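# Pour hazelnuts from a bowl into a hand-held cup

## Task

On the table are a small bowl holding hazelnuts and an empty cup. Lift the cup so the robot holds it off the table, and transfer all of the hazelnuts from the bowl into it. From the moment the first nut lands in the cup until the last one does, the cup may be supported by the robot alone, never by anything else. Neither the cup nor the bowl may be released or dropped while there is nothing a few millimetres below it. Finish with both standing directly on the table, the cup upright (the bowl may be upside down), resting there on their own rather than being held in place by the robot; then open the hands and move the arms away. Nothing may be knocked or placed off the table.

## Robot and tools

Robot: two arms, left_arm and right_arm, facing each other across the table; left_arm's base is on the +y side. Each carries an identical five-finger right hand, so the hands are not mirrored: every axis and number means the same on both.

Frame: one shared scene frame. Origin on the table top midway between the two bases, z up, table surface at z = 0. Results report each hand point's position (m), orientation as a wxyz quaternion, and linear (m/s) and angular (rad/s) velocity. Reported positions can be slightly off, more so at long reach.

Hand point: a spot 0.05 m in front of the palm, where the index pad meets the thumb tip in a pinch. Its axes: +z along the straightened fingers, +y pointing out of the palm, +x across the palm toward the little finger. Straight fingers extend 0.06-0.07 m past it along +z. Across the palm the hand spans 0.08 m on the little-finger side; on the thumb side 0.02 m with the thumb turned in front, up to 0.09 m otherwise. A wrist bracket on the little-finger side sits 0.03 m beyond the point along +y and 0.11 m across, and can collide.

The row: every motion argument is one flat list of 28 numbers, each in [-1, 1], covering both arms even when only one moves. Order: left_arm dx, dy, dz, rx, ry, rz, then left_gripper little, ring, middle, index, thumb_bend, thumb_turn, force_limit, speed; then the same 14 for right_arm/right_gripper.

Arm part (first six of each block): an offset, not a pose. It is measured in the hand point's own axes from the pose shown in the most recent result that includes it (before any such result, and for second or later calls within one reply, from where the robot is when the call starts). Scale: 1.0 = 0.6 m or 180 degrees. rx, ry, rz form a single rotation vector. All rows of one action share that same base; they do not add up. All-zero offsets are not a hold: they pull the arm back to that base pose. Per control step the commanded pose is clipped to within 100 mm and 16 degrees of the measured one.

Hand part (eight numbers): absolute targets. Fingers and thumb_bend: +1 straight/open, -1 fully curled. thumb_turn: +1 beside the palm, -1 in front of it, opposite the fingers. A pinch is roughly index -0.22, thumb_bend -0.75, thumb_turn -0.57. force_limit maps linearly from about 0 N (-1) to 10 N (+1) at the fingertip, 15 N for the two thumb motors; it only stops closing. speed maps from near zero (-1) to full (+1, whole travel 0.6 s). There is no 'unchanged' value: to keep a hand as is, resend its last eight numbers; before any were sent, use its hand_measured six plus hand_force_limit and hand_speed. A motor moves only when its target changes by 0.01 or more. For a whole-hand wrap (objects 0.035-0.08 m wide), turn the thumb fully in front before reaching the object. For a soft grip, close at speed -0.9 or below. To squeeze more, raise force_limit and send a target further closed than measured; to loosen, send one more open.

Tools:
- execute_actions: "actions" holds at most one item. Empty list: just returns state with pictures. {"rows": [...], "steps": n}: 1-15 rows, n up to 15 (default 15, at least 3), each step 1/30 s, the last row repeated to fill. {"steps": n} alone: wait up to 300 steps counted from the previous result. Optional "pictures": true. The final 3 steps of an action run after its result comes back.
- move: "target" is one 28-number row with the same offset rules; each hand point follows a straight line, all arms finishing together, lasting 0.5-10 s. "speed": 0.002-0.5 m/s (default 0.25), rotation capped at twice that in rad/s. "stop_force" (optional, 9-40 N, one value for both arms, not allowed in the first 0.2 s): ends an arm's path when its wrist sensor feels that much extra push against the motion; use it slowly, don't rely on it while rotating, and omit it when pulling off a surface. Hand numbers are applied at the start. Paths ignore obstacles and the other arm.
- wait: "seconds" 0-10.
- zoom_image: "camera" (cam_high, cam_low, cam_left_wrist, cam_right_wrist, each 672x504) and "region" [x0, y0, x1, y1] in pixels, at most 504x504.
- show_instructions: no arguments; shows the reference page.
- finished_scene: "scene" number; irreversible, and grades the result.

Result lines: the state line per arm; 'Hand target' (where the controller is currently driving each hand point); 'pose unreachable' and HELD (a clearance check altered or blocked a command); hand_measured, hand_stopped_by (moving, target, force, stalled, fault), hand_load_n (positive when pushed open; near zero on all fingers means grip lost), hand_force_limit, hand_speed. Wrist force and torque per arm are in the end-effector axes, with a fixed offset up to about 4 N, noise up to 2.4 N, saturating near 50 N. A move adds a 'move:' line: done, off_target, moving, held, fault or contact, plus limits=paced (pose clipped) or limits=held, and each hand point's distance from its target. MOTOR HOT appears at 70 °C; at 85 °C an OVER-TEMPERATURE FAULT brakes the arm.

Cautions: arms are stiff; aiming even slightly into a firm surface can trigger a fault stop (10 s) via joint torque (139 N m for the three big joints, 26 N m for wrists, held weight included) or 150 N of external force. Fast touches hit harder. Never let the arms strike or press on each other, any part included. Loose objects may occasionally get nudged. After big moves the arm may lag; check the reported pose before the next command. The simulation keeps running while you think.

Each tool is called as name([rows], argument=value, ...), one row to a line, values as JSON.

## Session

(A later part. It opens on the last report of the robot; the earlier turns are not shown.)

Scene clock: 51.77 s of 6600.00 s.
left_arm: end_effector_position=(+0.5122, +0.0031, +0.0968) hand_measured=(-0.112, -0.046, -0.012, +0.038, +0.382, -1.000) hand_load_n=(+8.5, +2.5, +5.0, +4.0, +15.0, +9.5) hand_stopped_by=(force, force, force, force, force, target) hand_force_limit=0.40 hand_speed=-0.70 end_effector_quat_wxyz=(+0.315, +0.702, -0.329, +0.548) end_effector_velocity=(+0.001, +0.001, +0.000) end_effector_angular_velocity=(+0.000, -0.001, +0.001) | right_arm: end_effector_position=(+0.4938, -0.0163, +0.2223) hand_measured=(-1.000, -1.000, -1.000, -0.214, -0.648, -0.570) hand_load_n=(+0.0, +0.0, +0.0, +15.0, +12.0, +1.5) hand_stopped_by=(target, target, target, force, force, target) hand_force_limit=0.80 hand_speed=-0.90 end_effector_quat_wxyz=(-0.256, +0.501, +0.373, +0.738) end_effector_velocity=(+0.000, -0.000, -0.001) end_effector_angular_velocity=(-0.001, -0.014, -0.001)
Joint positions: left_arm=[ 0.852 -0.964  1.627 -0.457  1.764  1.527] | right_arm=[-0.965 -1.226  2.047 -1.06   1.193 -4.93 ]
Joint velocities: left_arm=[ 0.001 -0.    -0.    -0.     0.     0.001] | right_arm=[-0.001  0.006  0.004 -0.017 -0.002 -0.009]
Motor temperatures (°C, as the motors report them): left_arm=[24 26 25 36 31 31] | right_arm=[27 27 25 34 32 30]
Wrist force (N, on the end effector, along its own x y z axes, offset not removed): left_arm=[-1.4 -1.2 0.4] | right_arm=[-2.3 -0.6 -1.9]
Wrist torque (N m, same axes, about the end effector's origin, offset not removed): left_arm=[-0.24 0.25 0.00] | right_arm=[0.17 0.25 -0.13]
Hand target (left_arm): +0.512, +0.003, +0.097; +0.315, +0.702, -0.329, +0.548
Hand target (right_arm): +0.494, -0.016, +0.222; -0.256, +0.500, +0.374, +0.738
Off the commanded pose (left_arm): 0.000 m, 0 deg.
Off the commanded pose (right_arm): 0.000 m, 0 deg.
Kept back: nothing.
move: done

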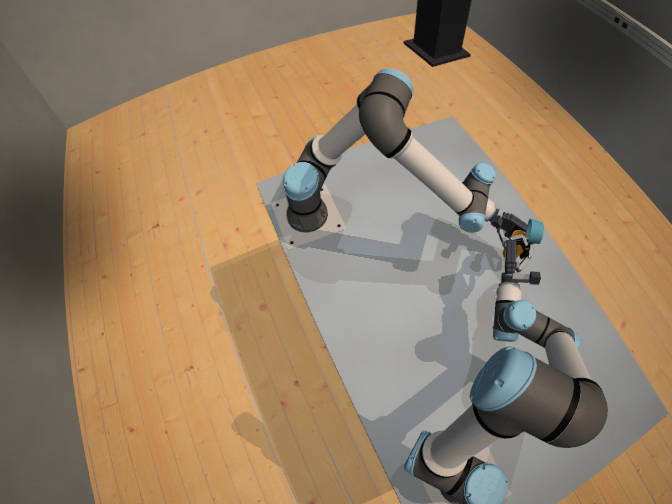

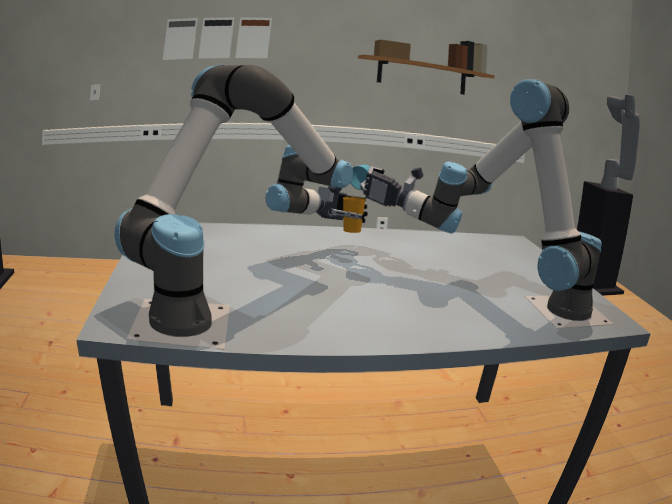

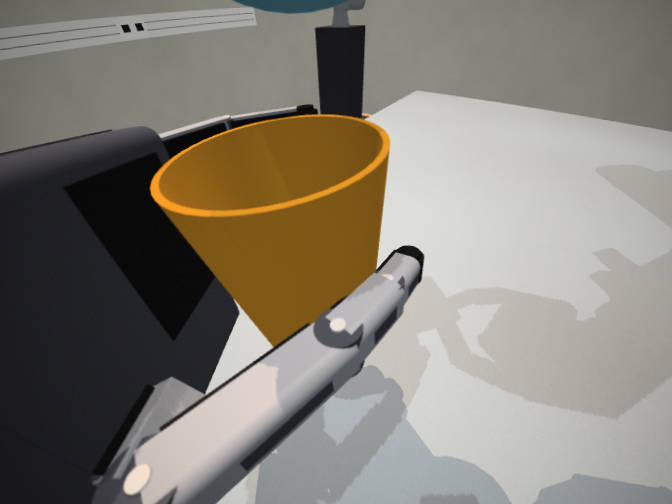

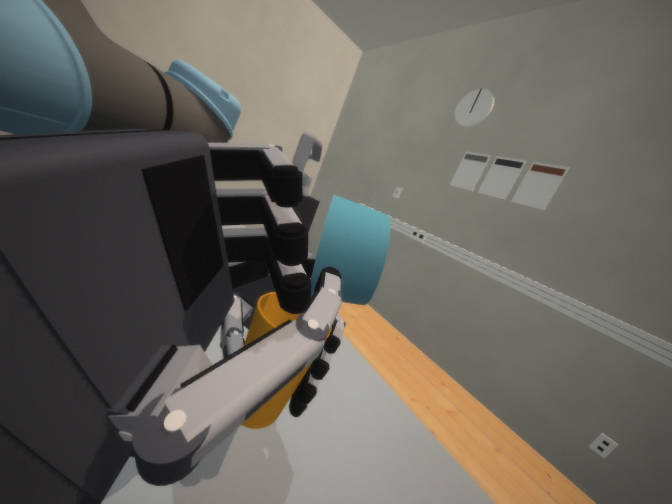

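move(target=[0,0,0,0,0,0,-0.5,-0.6,-0.6,-0.6,-0.5,-1,0.4,-0.7,0,0.118,-0.162,0,-0.36,0.498,-1,-1,-1,-0.5,-0.9,-0.57,0.8,-0.9])

move(target=[-0.085,0,0,0.12,0,0,-0.5,-0.6,-0.6,-0.6,-0.5,-1,0.4,-0.7,0,0.22,0.16,0,0,0,-1,-1,-1,-0.5,-0.9,-0.57,0.8,-0.9], speed=0.1)

Scene clock: 56.50 s of 6600.00 s.
left_arm: end_effector_position=(+0.5122, +0.0031, +0.0968) hand_measured=(-0.112, -0.046, -0.012, +0.038, +0.382, -1.000) hand_load_n=(+8.5, +2.5, +5.0, +4.0, +15.0, +9.5) hand_stopped_by=(force, force, force, force, force, target) hand_force_limit=0.40 hand_speed=-0.70 end_effector_quat_wxyz=(+0.315, +0.702, -0.329, +0.548) end_effector_velocity=(+0.001, +0.001, +0.001) end_effector_angular_velocity=(-0.000, -0.001, +0.001) | right_arm: end_effector_position=(+0.4938, -0.1367, +0.2214) hand_measured=(-1.000, -1.000, -1.000, -0.214, -0.648, -0.570) hand_load_n=(+0.0, +0.0, +0.0, +15.5, +11.5, +1.5) hand_stopped_by=(target, target, target, force, force, target) hand_force_limit=0.80 hand_speed=-0.90 end_effector_quat_wxyz=(-0.457, +0.889, +0.003, +0.008) end_effector_velocity=(+0.001, -0.001, -0.000) end_effector_angular_velocity=(-0.002, +0.009, +0.004)
Joint positions: left_arm=[ 0.852 -0.964  1.627 -0.457  1.764  1.527] | right_arm=[-1.371 -0.941  1.102  1.141  0.647 -4.403]
Joint velocities: left_arm=[ 0.002 -0.001 -0.     0.     0.     0.001] | right_arm=[-0.002  0.008 -0.01   0.017 -0.001 -0.008]
Motor temperatures (°C, as the motors report them): left_arm=[24 26 25 36 31 31] | right_arm=[27 27 25 34 32 30]
Wrist force (N, on the end effector, along its own x y z axes, offset not removed): left_arm=[0.6 -0.9 0.1] | right_arm=[-1.6 2.5 -2.0]
Wrist torque (N m, same axes, about the end effector's origin, offset not removed): left_arm=[-0.22 -0.07 0.18] | right_arm=[0.68 0.26 -0.06]
Hand target (left_arm): +0.512, +0.003, +0.097; +0.315, +0.702, -0.329, +0.548
Hand target (right_arm): +0.494, -0.137, +0.221; -0.457, +0.889, +0.003, +0.008
Off the commanded pose (left_arm): 0.000 m, 0 deg.
Off the commanded pose (right_arm): 0.000 m, 0 deg.
Kept back: nothing.
move: done

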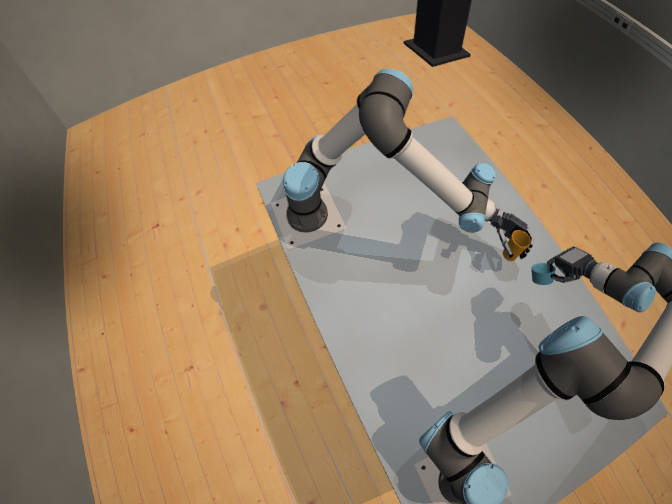

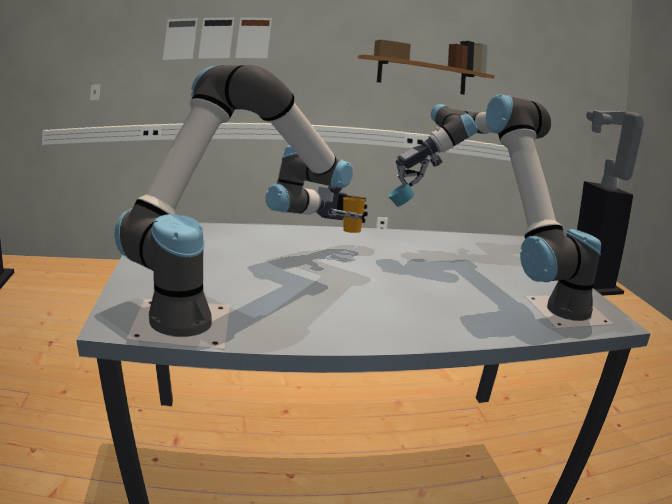

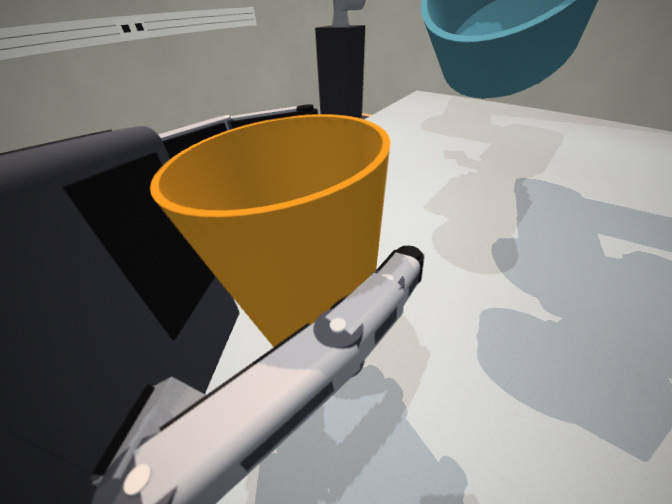

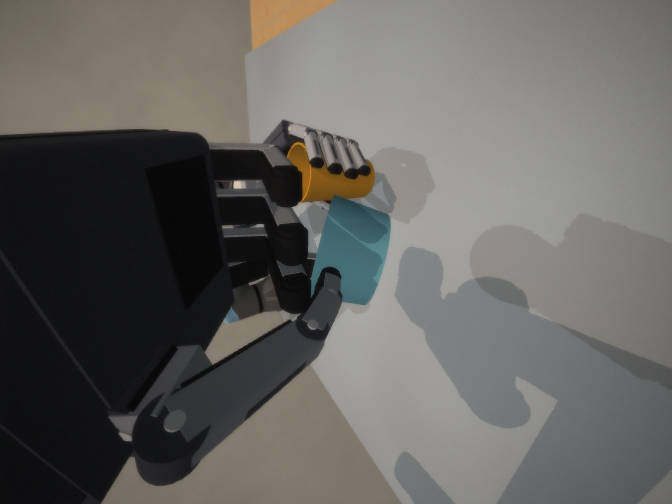

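Scene clock: 58.87 s of 6600.00 s.
left_arm: end_effector_position=(+0.5028, +0.0092, +0.0471) hand_measured=(-0.112, -0.046, -0.012, +0.038, +0.382, -1.000) hand_load_n=(+8.5, +2.5, +5.0, +4.0, +15.0, +9.5) hand_stopped_by=(force, force, force, force, force, target) hand_force_limit=0.40 hand_speed=-0.70 end_effector_quat_wxyz=(+0.178, +0.749, -0.221, +0.599) end_effector_velocity=(-0.001, -0.001, +0.000) end_effector_angular_velocity=(-0.001, -0.001, +0.003) | right_arm: end_effector_position=(+0.4965, -0.1353, +0.0584) hand_measured=(-1.000, -1.000, -1.000, -0.214, -0.646, -0.570) hand_load_n=(+0.0, +0.0, +0.0, +16.0, +15.5, +1.0) hand_stopped_by=(target, target, target, force, force, target) hand_force_limit=0.80 hand_speed=-0.90 end_effector_quat_wxyz=(-0.457, +0.889, +0.003, +0.008) end_effector_velocity=(+0.001, +0.000, -0.002) end_effector_angular_velocity=(+0.001, -0.003, -0.000)
Joint positions: left_arm=[ 0.657 -0.979  1.798 -0.583  1.199  1.481] | right_arm=[-1.369 -0.8    1.298  0.803  0.648 -4.4  ]
Joint velocities: left_arm=[-0.004  0.     0.    -0.001 -0.007 -0.002] | right_arm=[-0.     0.002  0.001 -0.007 -0.     0.   ]
Motor temperatures (°C, as the motors report them): left_arm=[24 26 25 36 31 31] | right_arm=[27 27 25 34 32 30]
Wrist force (N, on the end effector, along its own x y z axes, offset not removed): left_arm=[0.1 -0.8 0.0] | right_arm=[-2.2 -1.8 -4.0]
Wrist torque (N m, same axes, about the end effector's origin, offset not removed): left_arm=[-0.08 -0.01 0.13] | right_arm=[0.42 0.31 -0.22]
Hand target (left_arm): +0.503, +0.009, +0.047; +0.178, +0.749, -0.220, +0.599
Hand target (right_arm): +0.497, -0.135, +0.058; -0.457, +0.889, +0.003, +0.008
Off the commanded pose (left_arm): 0.000 m, 0 deg.
Off the commanded pose (right_arm): 0.000 m, 0 deg.
Kept back: nothing.
move: done

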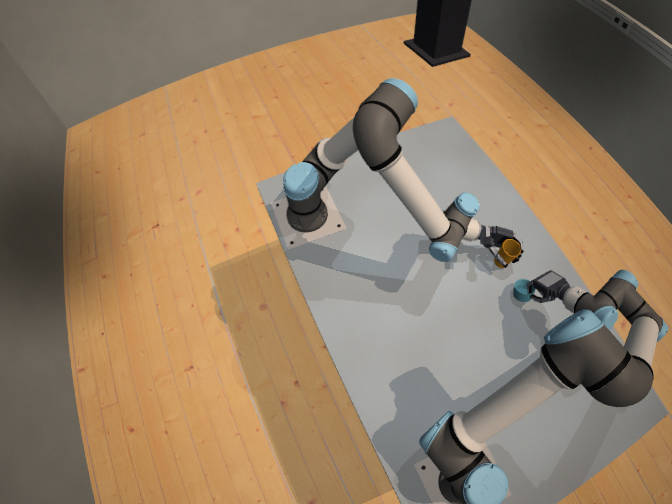

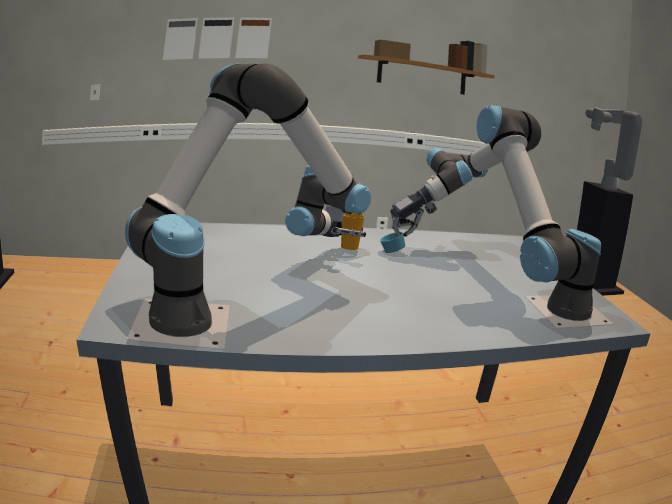

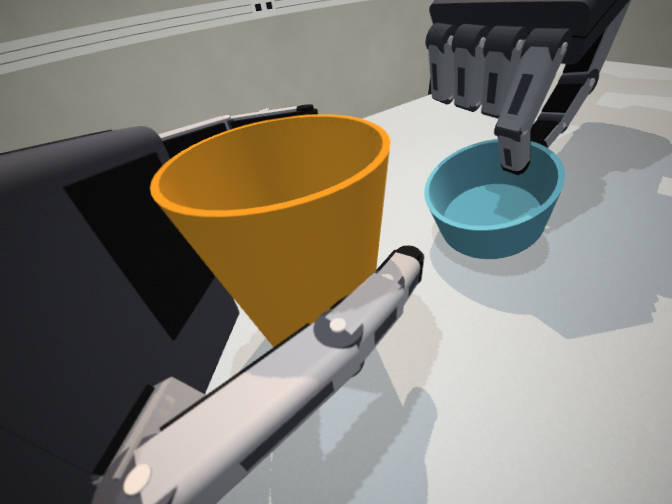

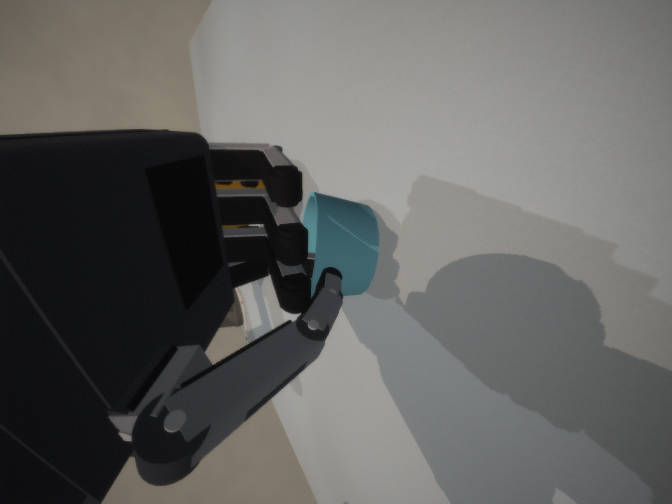

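move(target=[-0.016,0,0,0,0,0,-0.5,-0.6,-0.6,-0.6,-0.5,-1,0.4,-0.7,0,0.027,0.02,0,0,0,-1,-1,-1,-0.5,-0.9,-0.57,0.8,-0.9], speed=0.01, stop_force=14)

move(target=[0,0,0,0,0,0,1,1,1,1,1,-1,0.4,-0.7,0,0,0,0,0,0,-1,-1,-1,0.2,0.2,-0.57,0.8,-0.7])

move(target=[0.03,0,-0.22,0,0,0,1,1,1,1,1,-1,0.4,-0.7,0,-0.16,-0.15,0,0,0,-1,-1,-1,0.2,0.2,-0.57,0.8,-0.7], speed=0.12)

Scene clock: 61.33 s of 6600.00 s.
left_arm: end_effector_position=(+0.5010, +0.0102, +0.0379) hand_measured=(-0.112, -0.046, -0.012, +0.038, +0.382, -1.000) hand_load_n=(+8.5, +2.5, +5.0, +3.5, +15.0, +9.0) hand_stopped_by=(force, force, force, force, force, target) hand_force_limit=0.40 hand_speed=-0.70 end_effector_quat_wxyz=(+0.178, +0.749, -0.221, +0.599) end_effector_velocity=(+0.000, -0.000, -0.000) end_effector_angular_velocity=(-0.002, -0.001, -0.000) | right_arm: end_effector_position=(+0.4968, -0.1349, +0.0384) hand_measured=(-1.000, -1.000, -1.000, -0.210, -0.640, -0.570) hand_load_n=(+0.0, +0.0, +0.0, +20.5, +25.0, +1.0) hand_stopped_by=(target, target, target, force, force, target) hand_force_limit=0.80 hand_speed=-0.90 end_effector_quat_wxyz=(-0.457, +0.889, +0.003, +0.008) end_effector_velocity=(+0.000, -0.000, -0.002) end_effector_angular_velocity=(-0.000, +0.000, -0.001)
Joint positions: left_arm=[ 0.655 -0.966  1.808 -0.606  1.197  1.481] | right_arm=[-1.368 -0.775  1.31   0.766  0.648 -4.399]
Joint velocities: left_arm=[ 0.     0.001 -0.    -0.003  0.    -0.   ] | right_arm=[-0.     0.003  0.001 -0.003  0.     0.   ]
Motor temperatures (°C, as the motors report them): left_arm=[24 26 25 36 31 31] | right_arm=[27 27 25 34 32 30]
Wrist force (N, on the end effector, along its own x y z axes, offset not removed): left_arm=[5.4 -1.1 -2.2] | right_arm=[-0.6 -2.7 -3.4]
Wrist torque (N m, same axes, about the end effector's origin, offset not removed): left_arm=[-0.04 -0.21 0.28] | right_arm=[0.50 0.02 -0.02]
Hand target (left_arm): +0.501, +0.010, +0.038; +0.178, +0.749, -0.221, +0.599
Hand target (right_arm): +0.497, -0.135, +0.038; -0.457, +0.889, +0.003, +0.008
Off the commanded pose (left_arm): 0.000 m, 0 deg.
Off the commanded pose (right_arm): 0.000 m, 0 deg.
Kept back: nothing.
move: done

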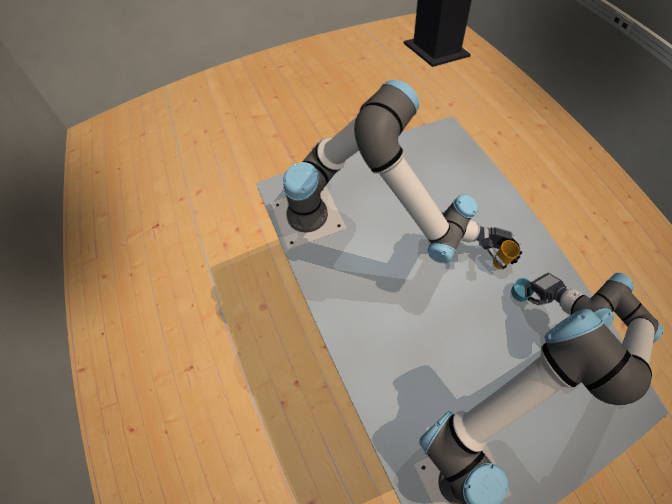

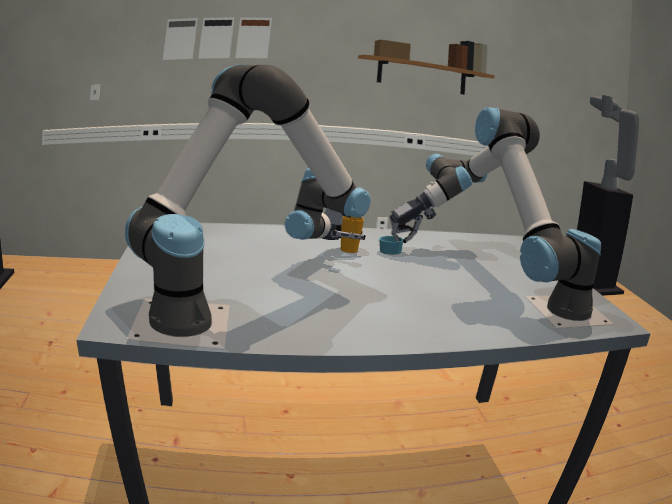

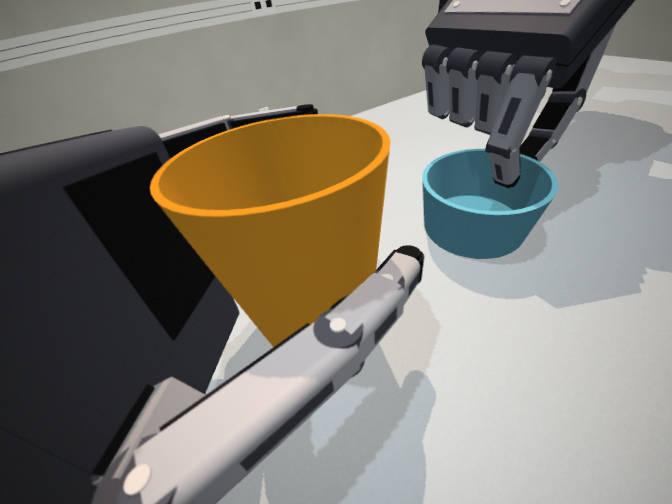

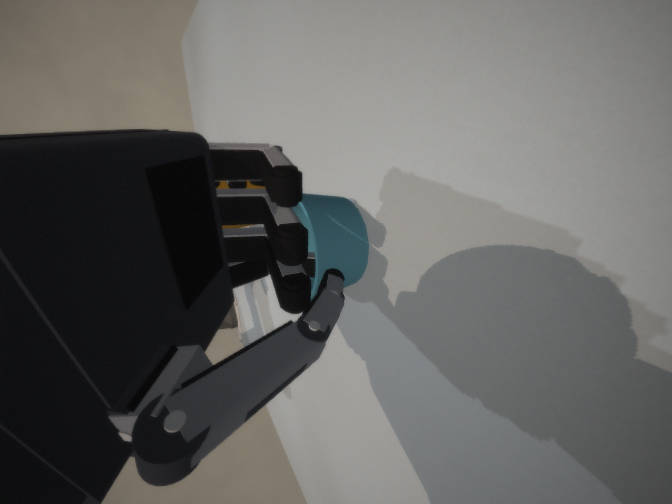

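Scene clock: 64.30 s of 6600.00 s.
left_arm: end_effector_position=(+0.5010, +0.0102, +0.0379) hand_measured=(+1.000, +1.000, +1.000, +1.000, +1.000, -1.000) hand_load_n=(+0.0, +0.0, +0.0, +0.0, +0.0, +0.0) hand_stopped_by=(target, target, target, target, target, target) hand_force_limit=0.40 hand_speed=-0.70 end_effector_quat_wxyz=(+0.178, +0.749, -0.221, +0.599) end_effector_velocity=(+0.001, +0.000, +0.001) end_effector_angular_velocity=(+0.001, -0.002, +0.001) | right_arm: end_effector_position=(+0.4968, -0.1349, +0.0384) hand_measured=(-1.000, -1.000, -1.000, +0.200, +0.200, -0.570) hand_load_n=(+0.0, +0.0, +0.0, +0.0, +0.0, +0.0) hand_stopped_by=(target, target, target, target, target, target) hand_force_limit=0.80 hand_speed=-0.70 end_effector_quat_wxyz=(-0.457, +0.889, +0.003, +0.008) end_effector_velocity=(+0.000, +0.000, -0.000) end_effector_angular_velocity=(-0.001, -0.003, +0.001)
Joint positions: left_arm=[ 0.655 -0.966  1.808 -0.606  1.197  1.481] | right_arm=[-1.368 -0.775  1.31   0.766  0.648 -4.399]
Joint velocities: left_arm=[ 0.001 -0.    -0.001  0.    -0.     0.002] | right_arm=[ 0.     0.    -0.    -0.001  0.001 -0.002]
Motor temperatures (°C, as the motors report them): left_arm=[24 26 25 36 31 31] | right_arm=[27 27 25 34 32 30]
Wrist force (N, on the end effector, along its own x y z axes, offset not removed): left_arm=[0.7 -2.4 0.1] | right_arm=[0.1 -0.1 -1.4]
Wrist torque (N m, same axes, about the end effector's origin, offset not removed): left_arm=[-0.45 0.03 0.16] | right_arm=[0.26 -0.01 -0.04]
Hand target (left_arm): +0.501, +0.010, +0.038; +0.178, +0.749, -0.221, +0.599
Hand target (right_arm): +0.497, -0.135, +0.038; -0.457, +0.889, +0.003, +0.008
Off the commanded pose (left_arm): 0.000 m, 0 deg.
Off the commanded pose (right_arm): 0.000 m, 0 deg.
Kept back: nothing.
move: done

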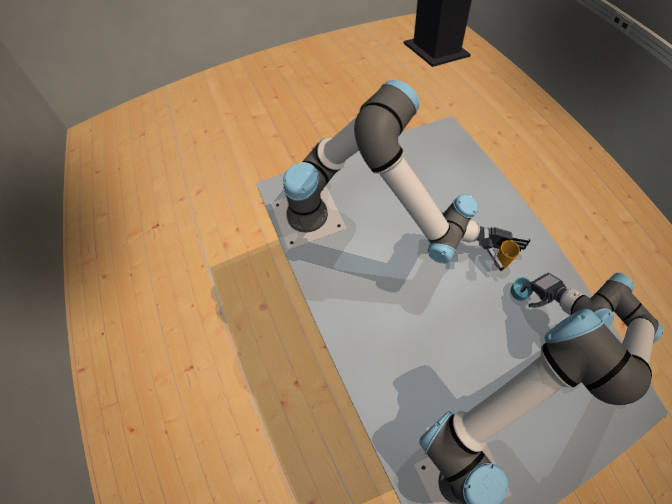

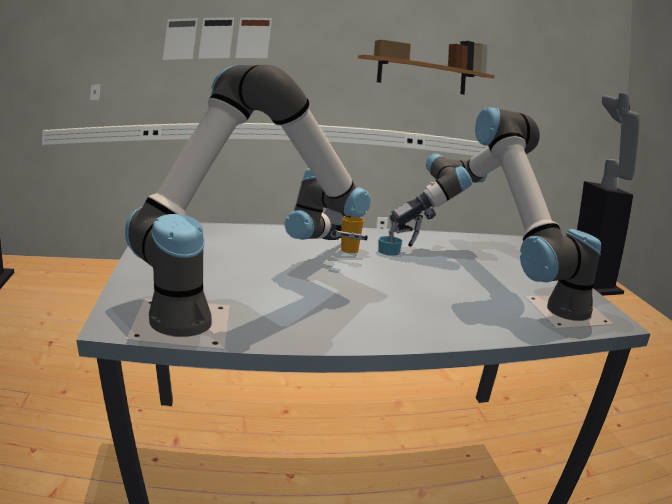

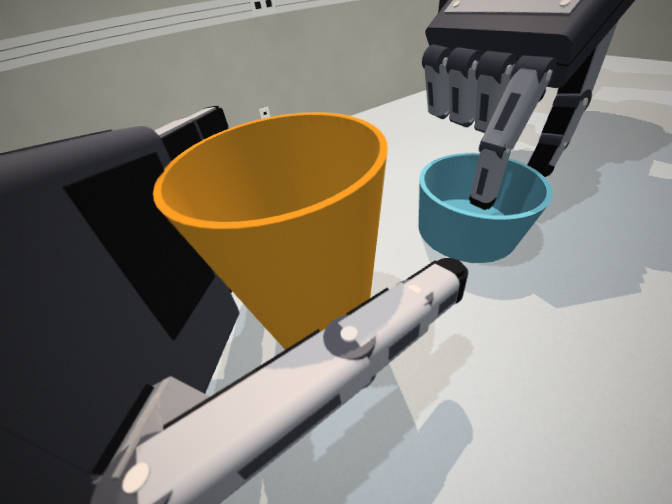

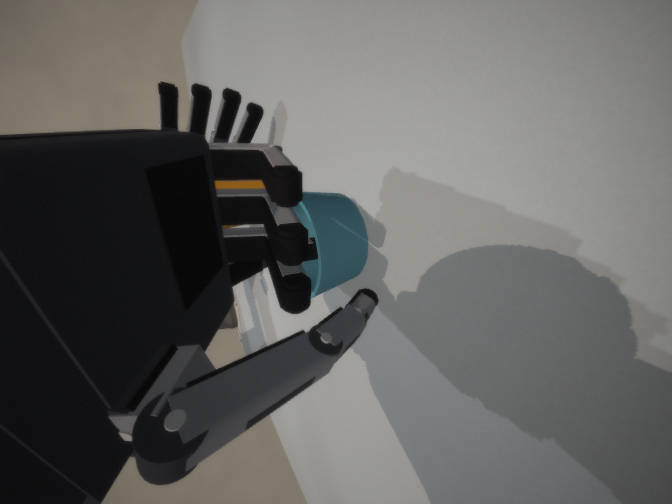

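Scene clock: 65.93 s of 6600.00 s.
left_arm: end_effector_position=(+0.3965, +0.0782, +0.0841) hand_measured=(+1.000, +1.000, +1.000, +1.000, +1.000, -1.000) hand_load_n=(+0.0, +0.0, +0.0, +0.0, +0.0, +0.0) hand_stopped_by=(target, target, target, target, target, target) hand_force_limit=0.40 hand_speed=-0.70 end_effector_quat_wxyz=(+0.178, +0.749, -0.220, +0.599) end_effector_velocity=(-0.003, +0.001, +0.000) end_effector_angular_velocity=(+0.001, +0.000, -0.002) | right_arm: end_effector_position=(+0.4946, -0.1524, +0.1687) hand_measured=(-1.000, -1.000, -1.000, +0.200, +0.200, -0.570) hand_load_n=(+0.0, +0.0, +0.0, +0.0, +0.0, +0.0) hand_stopped_by=(target, target, target, target, target, target) hand_force_limit=0.80 hand_speed=-0.70 end_effector_quat_wxyz=(-0.457, +0.889, +0.003, +0.008) end_effector_velocity=(-0.000, -0.000, +0.001) end_effector_angular_velocity=(-0.001, -0.001, +0.002)
Joint positions: left_arm=[ 0.525 -1.271  2.155 -0.633  1.071  1.446] | right_arm=[-1.399 -0.92   1.215  1.045  0.64  -4.449]
Joint velocities: left_arm=[-0.006 -0.006  0.006  0.001 -0.004 -0.   ] | right_arm=[ 0.    -0.001 -0.002  0.005  0.001 -0.004]
Motor temperatures (°C, as the motors report them): left_arm=[24 26 25 36 31 31] | right_arm=[27 27 25 34 32 30]
Wrist force (N, on the end effector, along its own x y z axes, offset not removed): left_arm=[0.3 -2.0 0.5] | right_arm=[-1.0 -0.1 0.1]
Wrist torque (N m, same axes, about the end effector's origin, offset not removed): left_arm=[-0.47 0.04 0.09] | right_arm=[0.14 0.20 0.02]
Hand target (left_arm): +0.396, +0.078, +0.084; +0.178, +0.749, -0.220, +0.599
Hand target (right_arm): +0.495, -0.152, +0.169; -0.457, +0.889, +0.003, +0.008
Off the commanded pose (left_arm): 0.000 m, 0 deg.
Off the commanded pose (right_arm): 0.000 m, 0 deg.
Kept back: nothing.
move: done

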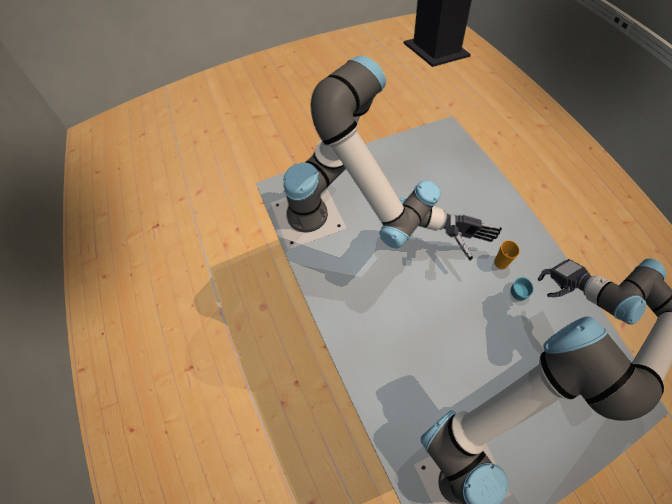

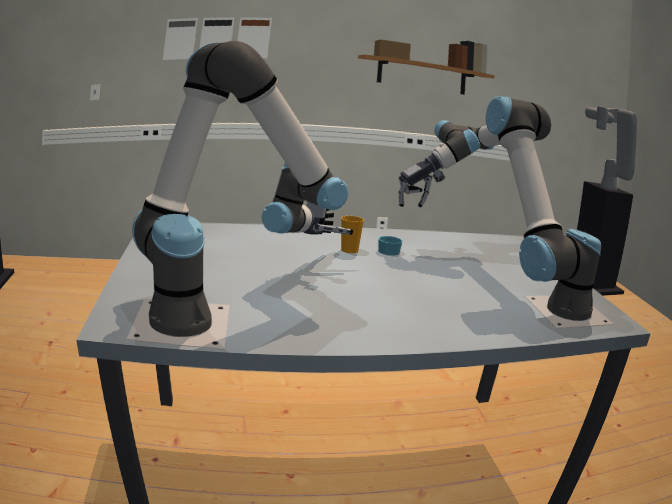

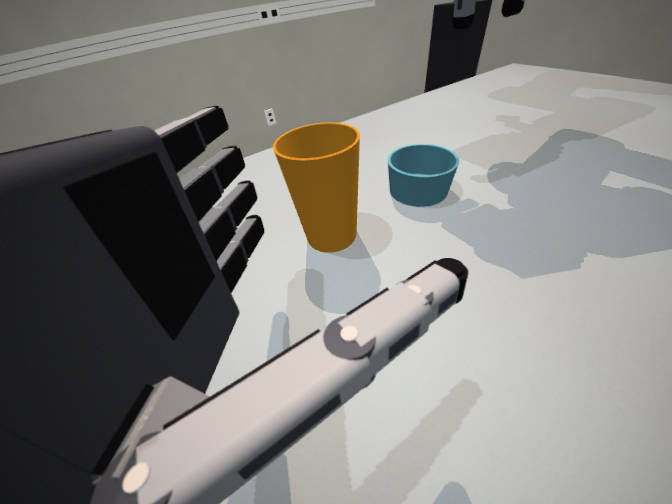

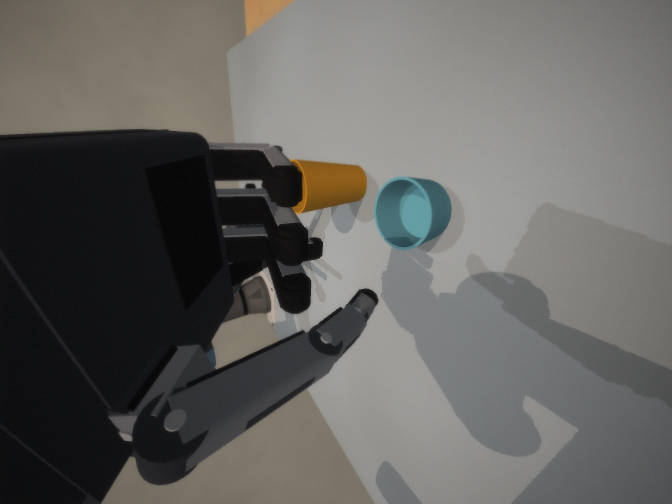

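finished_scene(scene=2)

The scene is finished: the task was done.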